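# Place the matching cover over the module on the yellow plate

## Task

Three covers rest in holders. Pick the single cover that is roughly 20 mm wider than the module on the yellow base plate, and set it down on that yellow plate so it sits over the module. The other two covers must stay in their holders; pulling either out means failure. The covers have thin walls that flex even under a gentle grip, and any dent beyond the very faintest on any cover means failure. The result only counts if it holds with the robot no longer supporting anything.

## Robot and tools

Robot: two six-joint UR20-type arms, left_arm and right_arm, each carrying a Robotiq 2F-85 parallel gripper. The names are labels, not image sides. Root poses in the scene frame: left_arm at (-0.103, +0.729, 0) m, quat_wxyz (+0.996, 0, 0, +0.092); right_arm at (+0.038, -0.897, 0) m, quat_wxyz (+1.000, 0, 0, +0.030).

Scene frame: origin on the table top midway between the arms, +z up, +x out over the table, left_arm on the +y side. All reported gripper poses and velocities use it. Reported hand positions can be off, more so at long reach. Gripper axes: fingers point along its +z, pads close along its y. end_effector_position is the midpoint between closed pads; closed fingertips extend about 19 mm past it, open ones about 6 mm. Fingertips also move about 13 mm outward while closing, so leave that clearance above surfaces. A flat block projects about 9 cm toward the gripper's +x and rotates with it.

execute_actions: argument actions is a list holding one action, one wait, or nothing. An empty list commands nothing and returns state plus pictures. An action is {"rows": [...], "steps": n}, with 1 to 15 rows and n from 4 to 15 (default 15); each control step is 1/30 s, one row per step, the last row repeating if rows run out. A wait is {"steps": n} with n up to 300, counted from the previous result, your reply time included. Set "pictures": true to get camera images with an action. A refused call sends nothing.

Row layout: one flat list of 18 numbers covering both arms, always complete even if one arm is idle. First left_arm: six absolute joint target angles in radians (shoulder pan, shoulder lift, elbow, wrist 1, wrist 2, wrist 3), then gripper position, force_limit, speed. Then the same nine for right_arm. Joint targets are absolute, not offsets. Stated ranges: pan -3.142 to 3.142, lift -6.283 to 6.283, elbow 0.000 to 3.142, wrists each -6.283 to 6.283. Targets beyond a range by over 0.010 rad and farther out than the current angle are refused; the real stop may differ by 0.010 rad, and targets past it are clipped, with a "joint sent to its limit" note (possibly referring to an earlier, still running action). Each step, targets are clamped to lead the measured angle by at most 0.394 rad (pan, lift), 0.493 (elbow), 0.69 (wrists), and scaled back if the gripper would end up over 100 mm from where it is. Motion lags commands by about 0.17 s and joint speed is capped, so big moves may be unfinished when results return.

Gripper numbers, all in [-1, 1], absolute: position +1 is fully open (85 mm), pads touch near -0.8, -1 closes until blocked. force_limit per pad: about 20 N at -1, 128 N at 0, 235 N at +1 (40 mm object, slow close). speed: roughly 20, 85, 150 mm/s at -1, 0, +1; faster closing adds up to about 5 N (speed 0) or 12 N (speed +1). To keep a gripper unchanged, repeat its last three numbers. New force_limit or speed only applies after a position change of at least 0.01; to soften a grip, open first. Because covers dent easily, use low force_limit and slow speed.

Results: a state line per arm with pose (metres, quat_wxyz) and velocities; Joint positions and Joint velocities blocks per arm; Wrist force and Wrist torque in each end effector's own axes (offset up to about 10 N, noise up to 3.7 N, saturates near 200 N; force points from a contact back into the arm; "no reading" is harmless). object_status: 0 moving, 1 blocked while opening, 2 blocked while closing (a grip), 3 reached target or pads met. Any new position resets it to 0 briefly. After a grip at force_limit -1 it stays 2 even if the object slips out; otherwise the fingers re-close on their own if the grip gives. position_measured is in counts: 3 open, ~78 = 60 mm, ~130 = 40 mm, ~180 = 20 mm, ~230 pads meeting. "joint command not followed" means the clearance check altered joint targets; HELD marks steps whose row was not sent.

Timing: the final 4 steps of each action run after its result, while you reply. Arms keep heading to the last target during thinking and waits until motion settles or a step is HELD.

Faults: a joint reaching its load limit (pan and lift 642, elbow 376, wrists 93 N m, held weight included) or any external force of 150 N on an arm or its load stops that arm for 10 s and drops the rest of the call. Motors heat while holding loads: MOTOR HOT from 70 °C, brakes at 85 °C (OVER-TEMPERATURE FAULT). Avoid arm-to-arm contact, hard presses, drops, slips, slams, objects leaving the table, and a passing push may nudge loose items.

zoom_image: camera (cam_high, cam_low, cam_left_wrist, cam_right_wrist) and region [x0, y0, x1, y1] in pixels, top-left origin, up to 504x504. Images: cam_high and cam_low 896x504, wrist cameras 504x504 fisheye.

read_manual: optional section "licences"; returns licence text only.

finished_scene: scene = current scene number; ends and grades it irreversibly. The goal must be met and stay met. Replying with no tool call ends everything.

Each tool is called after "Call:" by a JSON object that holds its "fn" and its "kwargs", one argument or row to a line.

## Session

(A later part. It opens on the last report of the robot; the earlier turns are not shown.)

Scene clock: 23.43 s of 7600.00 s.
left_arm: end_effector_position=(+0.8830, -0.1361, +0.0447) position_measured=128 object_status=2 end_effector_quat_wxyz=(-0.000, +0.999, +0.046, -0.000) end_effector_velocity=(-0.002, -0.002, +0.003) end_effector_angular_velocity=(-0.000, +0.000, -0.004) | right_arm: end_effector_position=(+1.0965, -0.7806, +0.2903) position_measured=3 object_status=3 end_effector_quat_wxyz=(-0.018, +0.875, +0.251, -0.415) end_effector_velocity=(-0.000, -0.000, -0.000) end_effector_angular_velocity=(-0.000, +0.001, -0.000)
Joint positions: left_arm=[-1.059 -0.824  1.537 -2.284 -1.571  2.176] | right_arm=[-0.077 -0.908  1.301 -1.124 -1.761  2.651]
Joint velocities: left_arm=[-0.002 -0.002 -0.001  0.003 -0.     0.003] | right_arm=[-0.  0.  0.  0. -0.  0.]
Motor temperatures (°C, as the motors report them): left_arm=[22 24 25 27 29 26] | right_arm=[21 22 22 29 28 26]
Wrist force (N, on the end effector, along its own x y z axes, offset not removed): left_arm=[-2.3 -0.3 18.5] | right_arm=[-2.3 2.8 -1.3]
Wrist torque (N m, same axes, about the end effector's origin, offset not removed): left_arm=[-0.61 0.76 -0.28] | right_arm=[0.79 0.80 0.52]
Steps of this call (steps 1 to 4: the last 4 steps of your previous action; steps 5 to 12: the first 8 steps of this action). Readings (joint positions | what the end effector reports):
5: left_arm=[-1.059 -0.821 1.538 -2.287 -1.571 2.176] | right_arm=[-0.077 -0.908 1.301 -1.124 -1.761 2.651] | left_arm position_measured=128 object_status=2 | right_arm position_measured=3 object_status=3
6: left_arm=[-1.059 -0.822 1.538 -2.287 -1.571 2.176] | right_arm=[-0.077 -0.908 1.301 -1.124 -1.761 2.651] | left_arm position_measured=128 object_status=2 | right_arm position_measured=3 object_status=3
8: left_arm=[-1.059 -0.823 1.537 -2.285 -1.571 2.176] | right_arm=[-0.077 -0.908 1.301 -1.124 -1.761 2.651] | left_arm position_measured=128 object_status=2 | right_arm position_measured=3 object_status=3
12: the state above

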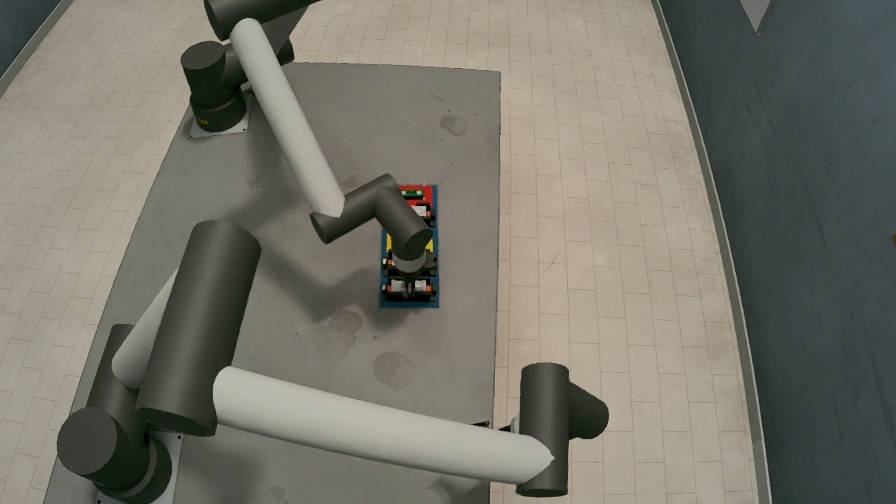

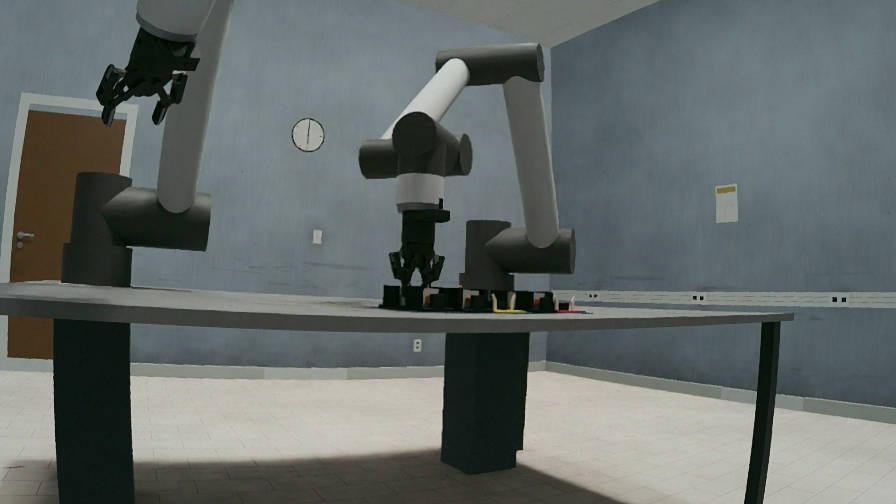

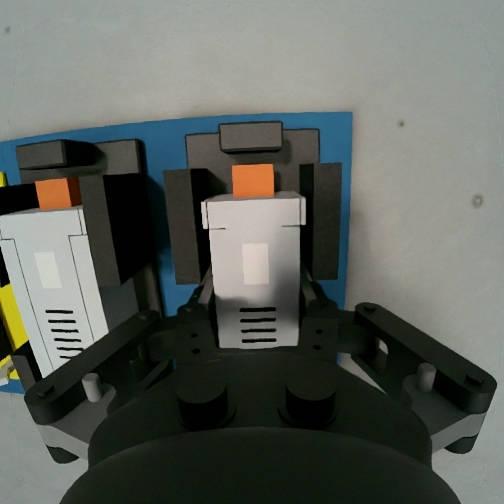

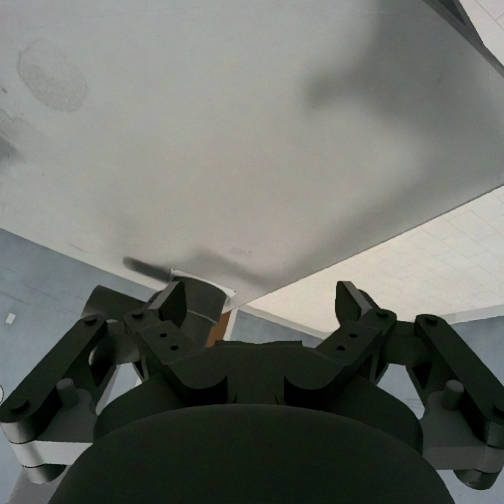

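Call:
{"fn": "execute_actions", "kwargs": {
  "actions": [
    {"rows":[[-1.0592,-0.8243,1.537,-2.2835,-1.5708,2.176,0.15,-1,0,-0.077,-0.908,1.301,-1.124,-1.761,2.651,1,-1,0]],"steps":7}
  ]
}}

Call:
{"fn": "execute_actions", "kwargs": {
  "actions": [
    {"rows":[[-1.0592,-0.8198,1.5384,-2.2894,-1.5708,2.176,0.15,-1,0,-0.077,-0.908,1.301,-1.124,-1.761,2.651,1,-1,0]],"steps":10}
  ]
}}

Call:
{"fn": "execute_actions", "kwargs": {
  "actions": [
    {"rows":[[-1.0592,-0.8198,1.5384,-2.2894,-1.5708,2.176,-1,-0.6,-1,-0.077,-0.908,1.301,-1.124,-1.761,2.651,1,-1,0]]}
  ]
}}

Call:
{"fn": "execute_actions", "kwargs": {
  "actions": [
    {"steps":12}
  ]
}}

Call:
{"fn": "execute_actions", "kwargs": {
  "actions": [
    {"rows":[[-1.0592,-0.8213,1.5379,-2.2874,-1.5708,2.176,-1,-0.6,-1,-0.077,-0.908,1.301,-1.124,-1.761,2.651,1,-1,0]],"steps":10}
  ]
}}

Call:
{"fn": "execute_actions", "kwargs": {
  "actions": [
    {"rows":[[-1.0592,-0.8243,1.537,-2.2835,-1.5708,2.176,-1,-0.6,-1,-0.077,-0.908,1.301,-1.124,-1.761,2.651,1,-1,0]],"steps":12}
  ],
  "pictures": true
}}

Scene clock: 23.83 s of 7600.00 s.
left_arm: end_effector_position=(+0.8830, -0.1361, +0.0451) position_measured=124 object_status=0 end_effector_quat_wxyz=(+0.000, +0.999, +0.046, +0.000) end_effector_velocity=(-0.001, -0.001, +0.002) end_effector_angular_velocity=(-0.001, -0.001, -0.001) | right_arm: end_effector_position=(+1.0965, -0.7806, +0.2903) position_measured=3 object_status=3 end_effector_quat_wxyz=(-0.018, +0.875, +0.251, -0.415) end_effector_velocity=(+0.000, +0.000, -0.000) end_effector_angular_velocity=(+0.000, -0.000, -0.000)
Joint positions: left_arm=[-1.059 -0.824  1.537 -2.283 -1.571  2.176] | right_arm=[-0.077 -0.908  1.301 -1.124 -1.761  2.651]
Joint velocities: left_arm=[-0.001 -0.002 -0.     0.    -0.     0.   ] | right_arm=[ 0.  0. -0. -0.  0.  0.]
Motor temperatures (°C, as the motors report them): left_arm=[22 24 25 27 29 26] | right_arm=[21 22 22 29 28 26]
Wrist force (N, on the end effector, along its own x y z axes, offset not removed): left_arm=[-4.2 -2.0 13.7] | right_arm=[-1.2 2.6 -1.5]
Wrist torque (N m, same axes, about the end effector's origin, offset not removed): left_arm=[-0.76 1.01 -0.03] | right_arm=[0.66 0.54 0.45]
Steps of this call (steps 1 to 4: the last 4 steps of your previous action; steps 5 to 9: the robot went on to your last target; steps 10 to 12: the first 3 steps of this action). Readings (joint positions | what the end effector reports):
10: left_arm=[-1.059 -0.824 1.537 -2.283 -1.571 2.176] | right_arm=[-0.077 -0.908 1.301 -1.124 -1.761 2.651] | left_arm position_measured=128 object_status=0 | right_arm position_measured=3 object_status=3
11: left_arm=[-1.059 -0.824 1.537 -2.283 -1.571 2.176] | right_arm=[-0.077 -0.908 1.301 -1.124 -1.761 2.651] | left_arm position_measured=128 object_status=0 | right_arm position_measured=3 object_status=3
12: the state above

Scene clock: 24.17 s of 7600.00 s.
left_arm: end_effector_position=(+0.8831, -0.1363, +0.0405) position_measured=110 object_status=0 end_effector_quat_wxyz=(+0.000, +0.999, +0.046, +0.000) end_effector_velocity=(+0.001, +0.001, -0.012) end_effector_angular_velocity=(-0.001, -0.001, +0.001) | right_arm: end_effector_position=(+1.0965, -0.7806, +0.2903) position_measured=3 object_status=3 end_effector_quat_wxyz=(-0.018, +0.875, +0.251, -0.415) end_effector_velocity=(+0.000, -0.000, +0.000) end_effector_angular_velocity=(+0.000, -0.000, -0.001)
Joint positions: left_arm=[-1.059 -0.821  1.538 -2.288 -1.571  2.176] | right_arm=[-0.077 -0.908  1.301 -1.124 -1.761  2.651]
Joint velocities: left_arm=[ 0.001  0.009  0.004 -0.013  0.    -0.   ] | right_arm=[-0.     0.    -0.001 -0.     0.    -0.   ]
Motor temperatures (°C, as the motors report them): left_arm=[22 24 25 27 29 26] | right_arm=[21 22 22 29 28 26]
Wrist force (N, on the end effector, along its own x y z axes, offset not removed): left_arm=[1.1 -0.3 6.0] | right_arm=[-4.2 1.2 -2.3]
Wrist torque (N m, same axes, about the end effector's origin, offset not removed): left_arm=[-0.29 0.08 -0.12] | right_arm=[0.44 1.28 0.43]
Steps of this call (steps 1 to 4: the last 4 steps of your previous action; steps 5 to 10: the first 6 steps of this action). Readings (joint positions | what the end effector reports):
5: left_arm=[-1.059 -0.824 1.537 -2.284 -1.571 2.176] | right_arm=[-0.077 -0.908 1.301 -1.124 -1.761 2.651] | left_arm position_measured=110 object_status=0 | right_arm position_measured=3 object_status=3
6: left_arm=[-1.059 -0.824 1.537 -2.285 -1.571 2.176] | right_arm=[-0.077 -0.908 1.301 -1.124 -1.761 2.651] | left_arm position_measured=110 object_status=0 | right_arm position_measured=3 object_status=3
8: left_arm=[-1.059 -0.822 1.538 -2.287 -1.571 2.176] | right_arm=[-0.077 -0.908 1.301 -1.124 -1.761 2.651] | left_arm position_measured=110 object_status=0 | right_arm position_measured=3 object_status=3
10: the state above

Scene clock: 24.67 s of 7600.00 s.
left_arm: end_effector_position=(+0.8830, -0.1362, +0.0394) position_measured=122 object_status=0 end_effector_quat_wxyz=(+0.000, +0.999, +0.046, +0.000) end_effector_velocity=(-0.001, +0.000, -0.001) end_effector_angular_velocity=(+0.001, +0.001, -0.003) | right_arm: end_effector_position=(+1.0965, -0.7806, +0.2903) position_measured=3 object_status=3 end_effector_quat_wxyz=(-0.018, +0.875, +0.251, -0.415) end_effector_velocity=(-0.000, +0.000, +0.000) end_effector_angular_velocity=(+0.000, +0.000, -0.000)
Joint positions: left_arm=[-1.059 -0.82   1.538 -2.289 -1.571  2.176] | right_arm=[-0.077 -0.908  1.301 -1.124 -1.761  2.651]
Joint velocities: left_arm=[-0.     0.     0.001 -0.     0.     0.003] | right_arm=[-0. -0.  0.  0.  0. -0.]
Motor temperatures (°C, as the motors report them): left_arm=[22 24 25 27 29 26] | right_arm=[21 22 22 29 28 26]
Wrist force (N, on the end effector, along its own x y z axes, offset not removed): left_arm=[-3.6 -2.4 -3.5] | right_arm=[-3.3 0.7 -1.5]
Wrist torque (N m, same axes, about the end effector's origin, offset not removed): left_arm=[-0.40 0.88 -0.17] | right_arm=[0.33 1.03 0.48]
Steps of this call (steps 1 to 4: the last 4 steps of your previous action; steps 5 to 15: the first 11 steps of this action). Readings (joint positions | what the end effector reports):
5: left_arm=[-1.059 -0.820 1.538 -2.289 -1.571 2.176] | right_arm=[-0.077 -0.908 1.301 -1.124 -1.761 2.651] | left_arm position_measured=110 object_status=0 | right_arm position_measured=3 object_status=3
6: left_arm=[-1.059 -0.820 1.538 -2.289 -1.571 2.176] | right_arm=[-0.077 -0.908 1.301 -1.124 -1.761 2.651] | left_arm position_measured=110 object_status=0 | right_arm position_measured=3 object_status=3
8: left_arm=[-1.059 -0.820 1.538 -2.289 -1.571 2.176] | right_arm=[-0.077 -0.908 1.301 -1.124 -1.761 2.651] | left_arm position_measured=112 object_status=0 | right_arm position_measured=3 object_status=3
12: left_arm=[-1.059 -0.820 1.538 -2.289 -1.571 2.176] | right_arm=[-0.077 -0.908 1.301 -1.124 -1.761 2.651] | left_arm position_measured=118 object_status=0 | right_arm position_measured=3 object_status=3
15: the state above

Scene clock: 25.07 s of 7600.00 s.
left_arm: end_effector_position=(+0.8830, -0.1362, +0.0393) position_measured=130 object_status=2 end_effector_quat_wxyz=(+0.000, +0.999, +0.046, +0.000) end_effector_velocity=(-0.001, -0.000, -0.002) end_effector_angular_velocity=(+0.001, +0.001, -0.002) | right_arm: end_effector_position=(+1.0965, -0.7806, +0.2903) position_measured=3 object_status=3 end_effector_quat_wxyz=(-0.018, +0.875, +0.251, -0.415) end_effector_velocity=(-0.001, +0.000, -0.001) end_effector_angular_velocity=(+0.000, +0.001, +0.000)
Joint positions: left_arm=[-1.059 -0.82   1.538 -2.289 -1.571  2.176] | right_arm=[-0.077 -0.908  1.301 -1.124 -1.761  2.651]
Joint velocities: left_arm=[-0.001  0.001  0.    -0.     0.     0.001] | right_arm=[ 0.     0.     0.001  0.     0.    -0.   ]
Motor temperatures (°C, as the motors report them): left_arm=[22 24 25 27 29 26] | right_arm=[21 22 22 29 28 26]
Wrist force (N, on the end effector, along its own x y z axes, offset not removed): left_arm=[-2.4 -3.2 -13.6] | right_arm=[-4.1 3.3 -0.9]
Wrist torque (N m, same axes, about the end effector's origin, offset not removed): left_arm=[-0.51 0.66 -0.04] | right_arm=[0.87 1.06 0.48]
Kept back: nothing.
Steps of this call (steps 1 to 4: the last 4 steps of your previous action; steps 5 to 12: the robot went on to your last target). Readings (joint positions | what the end effector reports):
1: left_arm=[-1.059 -0.820 1.538 -2.289 -1.571 2.176] | right_arm=[-0.077 -0.908 1.301 -1.124 -1.761 2.651] | left_arm position_measured=123 object_status=0 | right_arm position_measured=3 object_status=3
2: left_arm=[-1.059 -0.820 1.538 -2.289 -1.571 2.176] | right_arm=[-0.077 -0.908 1.301 -1.124 -1.761 2.651] | left_arm position_measured=125 object_status=0 | right_arm position_measured=3 object_status=3
4: left_arm=[-1.059 -0.820 1.538 -2.289 -1.571 2.176] | right_arm=[-0.077 -0.908 1.301 -1.124 -1.761 2.651] | left_arm position_measured=127 object_status=0 | right_arm position_measured=3 object_status=3
8: left_arm=[-1.059 -0.820 1.538 -2.289 -1.571 2.176] | right_arm=[-0.077 -0.908 1.301 -1.124 -1.761 2.651] | left_arm position_measured=130 object_status=0 | right_arm position_measured=3 object_status=3
12: the state above

Scene clock: 25.27 s of 7600.00 s.
left_arm: end_effector_position=(+0.8828, -0.1360, +0.0403) position_measured=131 object_status=2 end_effector_quat_wxyz=(-0.000, +0.999, +0.046, -0.000) end_effector_velocity=(-0.000, -0.001, +0.004) end_effector_angular_velocity=(+0.001, +0.000, -0.001) | right_arm: end_effector_position=(+1.0965, -0.7806, +0.2903) position_measured=3 object_status=3 end_effector_quat_wxyz=(-0.018, +0.875, +0.251, -0.415) end_effector_velocity=(-0.000, +0.000, -0.000) end_effector_angular_velocity=(+0.000, +0.001, +0.000)
Joint positions: left_arm=[-1.059 -0.821  1.538 -2.288 -1.571  2.176] | right_arm=[-0.077 -0.908  1.301 -1.124 -1.761  2.651]
Joint velocities: left_arm=[-0.001 -0.003 -0.002  0.005  0.     0.   ] | right_arm=[ 0.    -0.     0.001  0.     0.    -0.   ]
Motor temperatures (°C, as the motors report them): left_arm=[22 24 25 27 29 26] | right_arm=[21 22 22 29 28 26]
Wrist force (N, on the end effector, along its own x y z axes, offset not removed): left_arm=[0.7 3.3 20.7] | right_arm=[-0.5 -0.4 -1.2]
Wrist torque (N m, same axes, about the end effector's origin, offset not removed): left_arm=[-0.63 0.42 -0.27] | right_arm=[0.21 0.49 0.50]
Steps of this call (steps 1 to 6: the first 6 steps of this action). Readings (joint positions | what the end effector reports):
1: left_arm=[-1.059 -0.820 1.538 -2.289 -1.571 2.176] | right_arm=[-0.077 -0.908 1.301 -1.124 -1.761 2.651] | left_arm position_measured=130 object_status=2 | right_arm position_measured=3 object_status=3
2: left_arm=[-1.059 -0.820 1.538 -2.289 -1.571 2.176] | right_arm=[-0.077 -0.908 1.301 -1.124 -1.761 2.651] | left_arm position_measured=130 object_status=2 | right_arm position_measured=3 object_status=3
4: left_arm=[-1.059 -0.820 1.538 -2.288 -1.571 2.176] | right_arm=[-0.077 -0.908 1.301 -1.124 -1.761 2.651] | left_arm position_measured=131 object_status=2 | right_arm position_measured=3 object_status=3
6: the state above

Scene clock: 25.67 s of 7600.00 s.
left_arm: end_effector_position=(+0.8830, -0.1361, +0.0447) position_measured=131 object_status=2 end_effector_quat_wxyz=(-0.000, +0.999, +0.046, -0.000) end_effector_velocity=(+0.001, +0.001, +0.003) end_effector_angular_velocity=(+0.000, -0.000, +0.001) | right_arm: end_effector_position=(+1.0965, -0.7806, +0.2903) position_measured=3 object_status=3 end_effector_quat_wxyz=(-0.018, +0.875, +0.251, -0.415) end_effector_velocity=(-0.000, -0.000, +0.000) end_effector_angular_velocity=(-0.000, -0.000, -0.000)
Joint positions: left_arm=[-1.059 -0.824  1.537 -2.284 -1.571  2.176] | right_arm=[-0.077 -0.908  1.301 -1.124 -1.761  2.651]
Joint velocities: left_arm=[ 0.001 -0.002 -0.001  0.003  0.     0.001] | right_arm=[-0. -0.  0. -0. -0. -0.]
Motor temperatures (°C, as the motors report them): left_arm=[22 24 25 27 29 26] | right_arm=[21 22 22 29 28 26]
Wrist force (N, on the end effector, along its own x y z axes, offset not removed): left_arm=[0.0 0.3 22.5] | right_arm=[-2.8 -1.0 0.0]
Wrist torque (N m, same axes, about the end effector's origin, offset not removed): left_arm=[-0.59 0.25 -0.10] | right_arm=[0.18 0.84 0.54]
Steps of this call (steps 1 to 4: the last 4 steps of your previous action; steps 5 to 12: the first 8 steps of this action). Readings (joint positions | what the end effector reports):
5: left_arm=[-1.059 -0.821 1.538 -2.287 -1.571 2.176] | right_arm=[-0.077 -0.908 1.301 -1.124 -1.761 2.651] | left_arm position_measured=131 object_status=2 | right_arm position_measured=3 object_status=3
6: left_arm=[-1.059 -0.822 1.538 -2.287 -1.571 2.176] | right_arm=[-0.077 -0.908 1.301 -1.124 -1.761 2.651] | left_arm position_measured=131 object_status=2 | right_arm position_measured=3 object_status=3
8: left_arm=[-1.059 -0.823 1.537 -2.285 -1.571 2.176] | right_arm=[-0.077 -0.908 1.301 -1.124 -1.761 2.651] | left_arm position_measured=131 object_status=2 | right_arm position_measured=3 object_status=3
12: the state above

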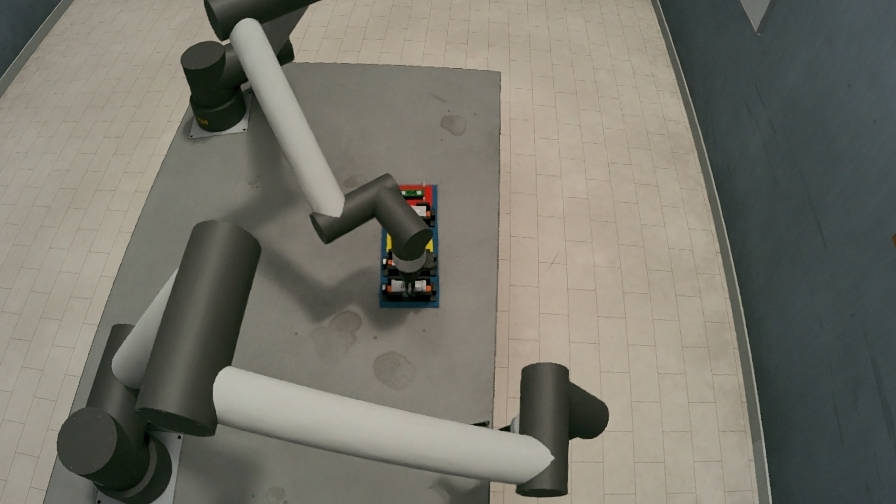

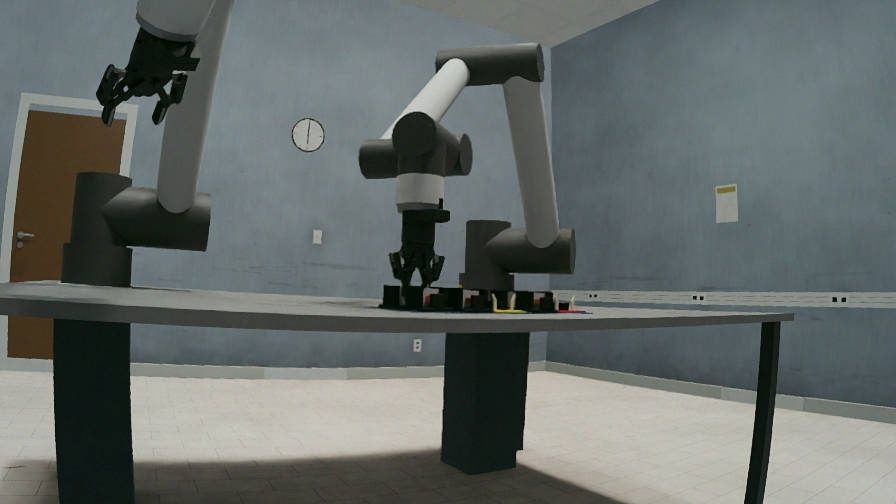

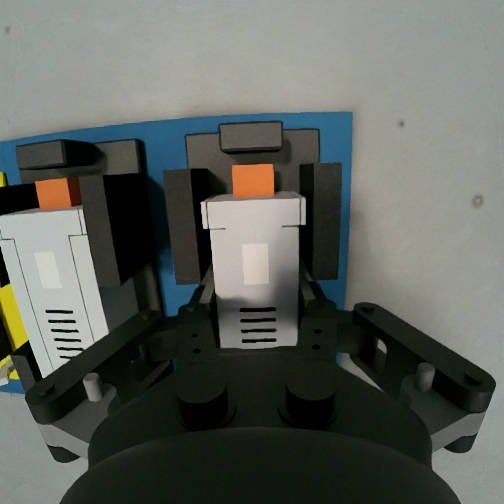

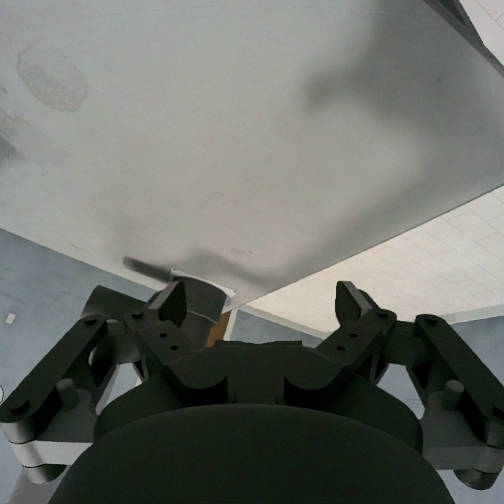

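Call:
{"fn": "execute_actions", "kwargs": {
  "actions": [
    {"rows":[[-1.0592,-0.8243,1.537,-2.2835,-1.5708,2.176,0.15,-1,0,-0.077,-0.908,1.301,-1.124,-1.761,2.651,1,-1,0]],"steps":7}
  ]
}}

Call:
{"fn": "execute_actions", "kwargs": {
  "actions": [
    {"rows":[[-1.0592,-0.8198,1.5384,-2.2894,-1.5708,2.176,0.15,-1,0,-0.077,-0.908,1.301,-1.124,-1.761,2.651,1,-1,0]],"steps":10}
  ],
  "pictures": true
}}

Call:
{"fn": "execute_actions", "kwargs": {
  "actions": [
    {"rows":[[-1.0592,-0.8198,1.5384,-2.2894,-1.5708,2.176,-1,-0.5,-1,-0.077,-0.908,1.301,-1.124,-1.761,2.651,1,-1,0]]}
  ]
}}

Call:
{"fn": "execute_actions", "kwargs": {
  "actions": [
    {"steps":14}
  ]
}}

Call:
{"fn": "execute_actions", "kwargs": {
  "actions": [
    {"rows":[[-1.0592,-0.8213,1.5379,-2.2874,-1.5708,2.176,-1,-0.5,-1,-0.077,-0.908,1.301,-1.124,-1.761,2.651,1,-1,0]],"steps":10}
  ]
}}

Call:
{"fn": "execute_actions", "kwargs": {
  "actions": [
    {"rows":[[-1.0592,-0.8243,1.537,-2.2835,-1.5708,2.176,-1,-0.5,-1,-0.077,-0.908,1.301,-1.124,-1.761,2.651,1,-1,0]],"steps":12}
  ],
  "pictures": true
}}

Scene clock: 26.23 s of 7600.00 s.
left_arm: end_effector_position=(+0.8830, -0.1361, +0.0451) position_measured=127 object_status=0 end_effector_quat_wxyz=(+0.000, +0.999, +0.046, +0.000) end_effector_velocity=(+0.000, -0.001, +0.001) end_effector_angular_velocity=(-0.001, -0.000, +0.002) | right_arm: end_effector_position=(+1.0965, -0.7806, +0.2903) position_measured=3 object_status=3 end_effector_quat_wxyz=(-0.018, +0.875, +0.251, -0.415) end_effector_velocity=(-0.000, +0.000, -0.000) end_effector_angular_velocity=(-0.000, +0.001, +0.000)
Joint positions: left_arm=[-1.059 -0.824  1.537 -2.283 -1.571  2.176] | right_arm=[-0.077 -0.908  1.301 -1.124 -1.761  2.651]
Joint velocities: left_arm=[-0.     0.    -0.001  0.    -0.    -0.002] | right_arm=[0. 0. 0. 0. 0. 0.]
Motor temperatures (°C, as the motors report them): left_arm=[22 24 25 27 29 26] | right_arm=[21 22 22 29 28 26]
Wrist force (N, on the end effector, along its own x y z axes, offset not removed): left_arm=[-1.4 0.7 13.0] | right_arm=[-0.7 2.7 -2.7]
Wrist torque (N m, same axes, about the end effector's origin, offset not removed): left_arm=[-0.07 0.27 -0.17] | right_arm=[0.67 0.44 0.42]
Steps of this call (steps 1 to 4: the last 4 steps of your previous action; steps 5 to 14: the robot went on to your last target; steps 15 to 17: the first 3 steps of this action). Readings (joint positions | what the end effector reports):
15: left_arm=[-1.059 -0.824 1.537 -2.283 -1.571 2.176] | right_arm=[-0.077 -0.908 1.301 -1.124 -1.761 2.651] | left_arm position_measured=131 object_status=0 | right_arm position_measured=3 object_status=3
16: left_arm=[-1.059 -0.824 1.537 -2.283 -1.571 2.176] | right_arm=[-0.077 -0.908 1.301 -1.124 -1.761 2.651] | left_arm position_measured=131 object_status=0 | right_arm position_measured=3 object_status=3
17: the state above

Scene clock: 26.57 s of 7600.00 s.
left_arm: end_effector_position=(+0.8831, -0.1363, +0.0405) position_measured=110 object_status=0 end_effector_quat_wxyz=(+0.000, +0.999, +0.046, +0.000) end_effector_velocity=(+0.001, +0.001, -0.012) end_effector_angular_velocity=(-0.001, -0.000, +0.001) | right_arm: end_effector_position=(+1.0965, -0.7806, +0.2903) position_measured=3 object_status=3 end_effector_quat_wxyz=(-0.018, +0.875, +0.251, -0.415) end_effector_velocity=(-0.000, -0.000, +0.000) end_effector_angular_velocity=(+0.000, +0.000, -0.001)
Joint positions: left_arm=[-1.059 -0.821  1.538 -2.288 -1.571  2.176] | right_arm=[-0.077 -0.908  1.301 -1.124 -1.761  2.651]
Joint velocities: left_arm=[ 0.001  0.01   0.003 -0.013 -0.     0.001] | right_arm=[-0. -0.  0.  0.  0. -0.]
Motor temperatures (°C, as the motors report them): left_arm=[22 24 25 27 29 26] | right_arm=[21 22 22 29 28 26]
Wrist force (N, on the end effector, along its own x y z axes, offset not removed): left_arm=[-0.5 -0.7 5.5] | right_arm=[-2.8 3.5 -3.8]
Wrist torque (N m, same axes, about the end effector's origin, offset not removed): left_arm=[-0.43 0.30 -0.20] | right_arm=[0.89 1.00 0.57]
Steps of this call (steps 1 to 4: the last 4 steps of your previous action; steps 5 to 10: the first 6 steps of this action). Readings (joint positions | what the end effector reports):
5: left_arm=[-1.059 -0.824 1.537 -2.284 -1.571 2.176] | right_arm=[-0.077 -0.908 1.301 -1.124 -1.761 2.651] | left_arm position_measured=111 object_status=0 | right_arm position_measured=3 object_status=3
6: left_arm=[-1.059 -0.824 1.537 -2.285 -1.571 2.176] | right_arm=[-0.077 -0.908 1.301 -1.124 -1.761 2.651] | left_arm position_measured=110 object_status=0 | right_arm position_measured=3 object_status=3
8: left_arm=[-1.059 -0.822 1.538 -2.287 -1.571 2.176] | right_arm=[-0.077 -0.908 1.301 -1.124 -1.761 2.651] | left_arm position_measured=110 object_status=0 | right_arm position_measured=3 object_status=3
10: the state above

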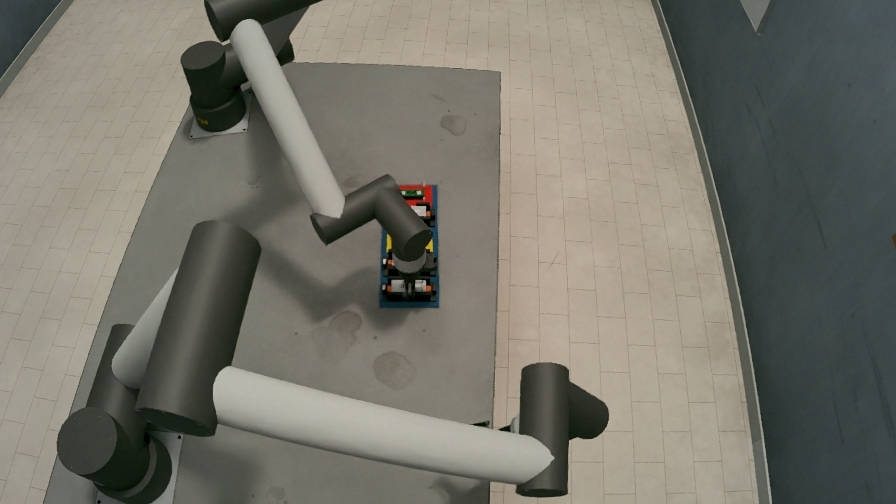

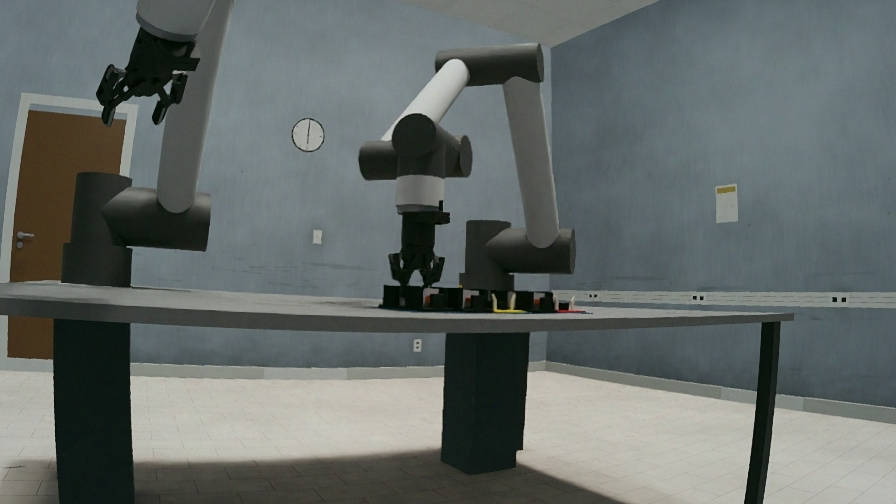

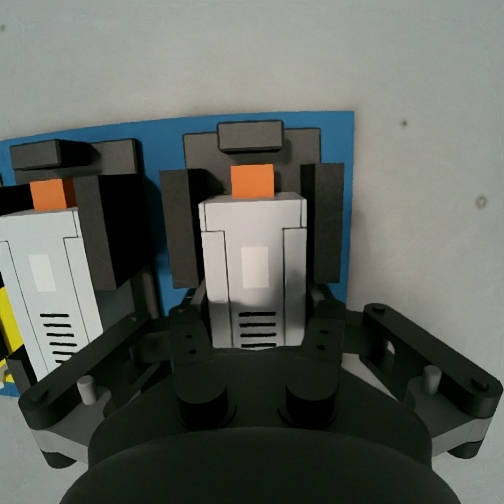

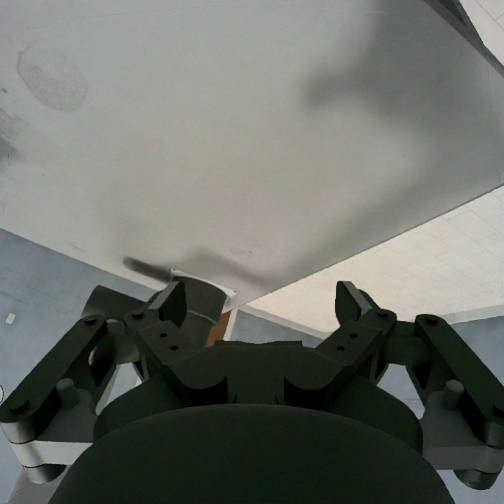

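Scene clock: 27.07 s of 7600.00 s.
left_arm: end_effector_position=(+0.8830, -0.1362, +0.0394) position_measured=122 object_status=0 end_effector_quat_wxyz=(+0.000, +0.999, +0.046, +0.000) end_effector_velocity=(-0.000, -0.001, +0.002) end_effector_angular_velocity=(-0.001, -0.001, -0.002) | right_arm: end_effector_position=(+1.0965, -0.7806, +0.2903) position_measured=3 object_status=3 end_effector_quat_wxyz=(-0.018, +0.875, +0.251, -0.415) end_effector_velocity=(+0.000, +0.000, +0.000) end_effector_angular_velocity=(+0.000, -0.000, +0.000)
Joint positions: left_arm=[-1.059 -0.82   1.538 -2.289 -1.571  2.176] | right_arm=[-0.077 -0.908  1.301 -1.124 -1.761  2.651]
Joint velocities: left_arm=[-0.001 -0.001 -0.    -0.    -0.     0.001] | right_arm=[ 0.  0. -0.  0.  0. -0.]
Motor temperatures (°C, as the motors report them): left_arm=[22 24 25 27 29 26] | right_arm=[21 22 22 29 28 26]
Wrist force (N, on the end effector, along its own x y z axes, offset not removed): left_arm=[-1.0 -1.1 -5.4] | right_arm=[1.0 -1.3 -4.8]
Wrist torque (N m, same axes, about the end effector's origin, offset not removed): left_arm=[-0.07 0.41 -0.17] | right_arm=[0.09 0.26 0.44]
Steps of this call (steps 1 to 4: the last 4 steps of your previous action; steps 5 to 15: the first 11 steps of this action). Readings (joint positions | what the end effector reports):
5: left_arm=[-1.059 -0.820 1.538 -2.289 -1.571 2.176] | right_arm=[-0.077 -0.908 1.301 -1.124 -1.761 2.651] | left_arm position_measured=110 object_status=0 | right_arm position_measured=3 object_status=3
6: left_arm=[-1.059 -0.820 1.538 -2.289 -1.571 2.176] | right_arm=[-0.077 -0.908 1.301 -1.124 -1.761 2.651] | left_arm position_measured=110 object_status=0 | right_arm position_measured=3 object_status=3
8: left_arm=[-1.059 -0.820 1.538 -2.289 -1.571 2.176] | right_arm=[-0.077 -0.908 1.301 -1.124 -1.761 2.651] | left_arm position_measured=112 object_status=0 | right_arm position_measured=3 object_status=3
12: left_arm=[-1.059 -0.820 1.538 -2.289 -1.571 2.176] | right_arm=[-0.077 -0.908 1.301 -1.124 -1.761 2.651] | left_arm position_measured=118 object_status=0 | right_arm position_measured=3 object_status=3
15: the state above

Scene clock: 27.53 s of 7600.00 s.
left_arm: end_effector_position=(+0.8830, -0.1362, +0.0393) position_measured=133 object_status=2 end_effector_quat_wxyz=(+0.000, +0.999, +0.046, +0.000) end_effector_velocity=(-0.000, +0.000, -0.001) end_effector_angular_velocity=(+0.001, +0.001, +0.001) | right_arm: end_effector_position=(+1.0965, -0.7806, +0.2903) position_measured=3 object_status=3 end_effector_quat_wxyz=(-0.018, +0.875, +0.251, -0.415) end_effector_velocity=(-0.000, -0.000, -0.000) end_effector_angular_velocity=(+0.000, +0.000, -0.000)
Joint positions: left_arm=[-1.059 -0.82   1.538 -2.289 -1.571  2.176] | right_arm=[-0.077 -0.908  1.301 -1.124 -1.761  2.651]
Joint velocities: left_arm=[-0.     0.001  0.     0.     0.    -0.001] | right_arm=[-0.  0.  0.  0.  0. -0.]
Motor temperatures (°C, as the motors report them): left_arm=[22 24 25 27 29 26] | right_arm=[21 22 22 29 28 26]
Wrist force (N, on the end effector, along its own x y z axes, offset not removed): left_arm=[-6.0 -4.3 -15.6] | right_arm=[-2.7 0.0 1.5]
Wrist torque (N m, same axes, about the end effector's origin, offset not removed): left_arm=[-0.61 1.23 0.01] | right_arm=[0.23 0.76 0.49]
Kept back: nothing.
Steps of this call (steps 1 to 4: the last 4 steps of your previous action; steps 5 to 14: the robot went on to your last target). Readings (joint positions | what the end effector reports):
1: left_arm=[-1.059 -0.820 1.538 -2.289 -1.571 2.176] | right_arm=[-0.077 -0.908 1.301 -1.124 -1.761 2.651] | left_arm position_measured=123 object_status=0 | right_arm position_measured=3 object_status=3
2: left_arm=[-1.059 -0.820 1.538 -2.289 -1.571 2.176] | right_arm=[-0.077 -0.908 1.301 -1.124 -1.761 2.651] | left_arm position_measured=125 object_status=0 | right_arm position_measured=3 object_status=3
4: left_arm=[-1.059 -0.820 1.538 -2.289 -1.571 2.176] | right_arm=[-0.077 -0.908 1.301 -1.124 -1.761 2.651] | left_arm position_measured=127 object_status=0 | right_arm position_measured=3 object_status=3
8: left_arm=[-1.059 -0.820 1.538 -2.289 -1.571 2.176] | right_arm=[-0.077 -0.908 1.301 -1.124 -1.761 2.651] | left_arm position_measured=133 object_status=0 | right_arm position_measured=3 object_status=3
14: the state above

Scene clock: 27.73 s of 7600.00 s.
left_arm: end_effector_position=(+0.8828, -0.1360, +0.0403) position_measured=134 object_status=2 end_effector_quat_wxyz=(-0.000, +0.999, +0.046, -0.000) end_effector_velocity=(+0.001, +0.000, +0.003) end_effector_angular_velocity=(+0.001, +0.001, +0.000) | right_arm: end_effector_position=(+1.0965, -0.7806, +0.2903) position_measured=3 object_status=3 end_effector_quat_wxyz=(-0.018, +0.875, +0.251, -0.415) end_effector_velocity=(+0.000, +0.001, -0.000) end_effector_angular_velocity=(+0.000, -0.000, -0.000)
Joint positions: left_arm=[-1.059 -0.821  1.538 -2.288 -1.571  2.176] | right_arm=[-0.077 -0.908  1.301 -1.124 -1.761  2.651]
Joint velocities: left_arm=[ 0.    -0.002 -0.002  0.005 -0.     0.   ] | right_arm=[ 0.     0.     0.    -0.     0.001  0.   ]
Motor temperatures (°C, as the motors report them): left_arm=[22 24 25 27 29 26] | right_arm=[21 22 22 29 28 26]
Wrist force (N, on the end effector, along its own x y z axes, offset not removed): left_arm=[1.7 2.5 20.6] | right_arm=[0.2 -0.7 -2.7]
Wrist torque (N m, same axes, about the end effector's origin, offset not removed): left_arm=[-0.71 0.57 -0.14] | right_arm=[0.10 0.23 0.31]
Steps of this call (steps 1 to 6: the first 6 steps of this action). Readings (joint positions | what the end effector reports):
1: left_arm=[-1.059 -0.820 1.538 -2.289 -1.571 2.176] | right_arm=[-0.077 -0.908 1.301 -1.124 -1.761 2.651] | left_arm position_measured=133 object_status=2 | right_arm position_measured=3 object_status=3
2: left_arm=[-1.059 -0.820 1.538 -2.289 -1.571 2.176] | right_arm=[-0.077 -0.908 1.301 -1.124 -1.761 2.651] | left_arm position_measured=133 object_status=2 | right_arm position_measured=3 object_status=3
4: left_arm=[-1.059 -0.820 1.538 -2.288 -1.571 2.176] | right_arm=[-0.077 -0.908 1.301 -1.124 -1.761 2.651] | left_arm position_measured=133 object_status=2 | right_arm position_measured=3 object_status=3
6: the state above

Scene clock: 28.13 s of 7600.00 s.
left_arm: end_effector_position=(+0.8830, -0.1361, +0.0447) position_measured=134 object_status=2 end_effector_quat_wxyz=(-0.000, +0.999, +0.046, -0.000) end_effector_velocity=(+0.000, -0.001, +0.006) end_effector_angular_velocity=(-0.002, -0.001, -0.001) | right_arm: end_effector_position=(+1.0965, -0.7806, +0.2903) position_measured=3 object_status=3 end_effector_quat_wxyz=(-0.018, +0.875, +0.251, -0.415) end_effector_velocity=(+0.000, +0.000, +0.000) end_effector_angular_velocity=(+0.000, -0.001, -0.000)
Joint positions: left_arm=[-1.059 -0.824  1.537 -2.284 -1.571  2.176] | right_arm=[-0.077 -0.908  1.301 -1.124 -1.761  2.651]
Joint velocities: left_arm=[-0.    -0.004 -0.001  0.003 -0.     0.   ] | right_arm=[ 0.     0.    -0.001 -0.     0.    -0.   ]
Motor temperatures (°C, as the motors report them): left_arm=[22 24 25 27 29 26] | right_arm=[21 22 22 29 28 26]
Wrist force (N, on the end effector, along its own x y z axes, offset not removed): left_arm=[2.6 0.1 21.1] | right_arm=[-3.0 1.3 -5.2]
Wrist torque (N m, same axes, about the end effector's origin, offset not removed): left_arm=[-0.13 -0.08 -0.18] | right_arm=[0.49 0.99 0.48]
Steps of this call (steps 1 to 4: the last 4 steps of your previous action; steps 5 to 12: the first 8 steps of this action). Readings (joint positions | what the end effector reports):
5: left_arm=[-1.059 -0.821 1.538 -2.287 -1.571 2.176] | right_arm=[-0.077 -0.908 1.301 -1.124 -1.761 2.651] | left_arm position_measured=134 object_status=2 | right_arm position_measured=3 object_status=3
6: left_arm=[-1.059 -0.822 1.538 -2.287 -1.571 2.176] | right_arm=[-0.077 -0.908 1.301 -1.124 -1.761 2.651] | left_arm position_measured=134 object_status=2 | right_arm position_measured=3 object_status=3
8: left_arm=[-1.059 -0.823 1.537 -2.285 -1.571 2.176] | right_arm=[-0.077 -0.908 1.301 -1.124 -1.761 2.651] | left_arm position_measured=134 object_status=2 | right_arm position_measured=3 object_status=3
12: the state above

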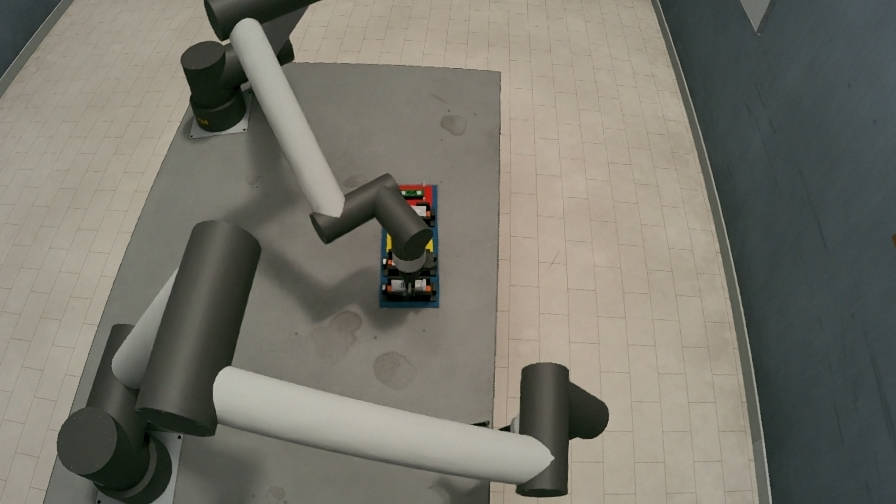

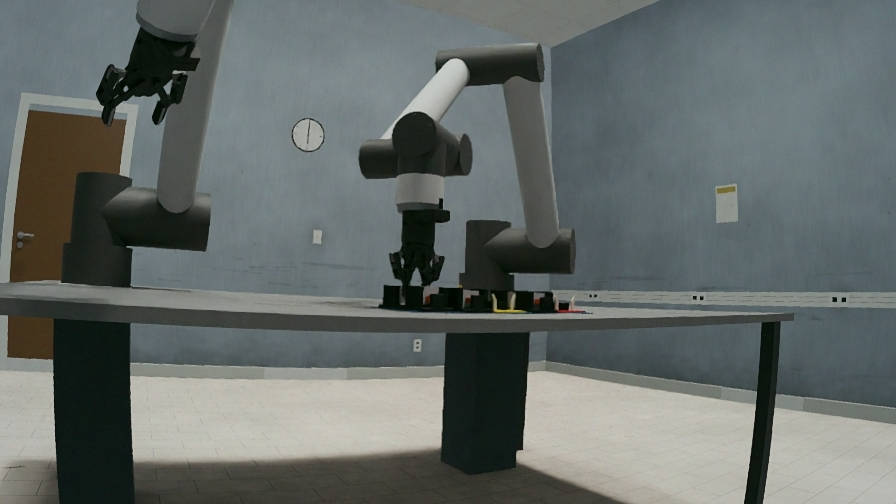

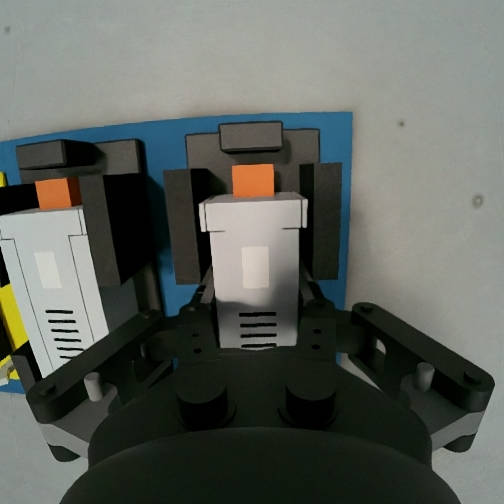

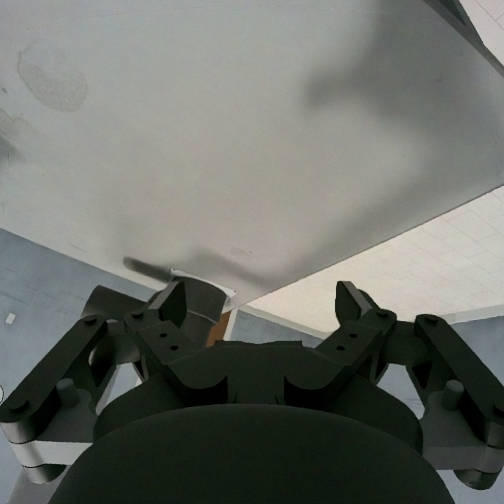

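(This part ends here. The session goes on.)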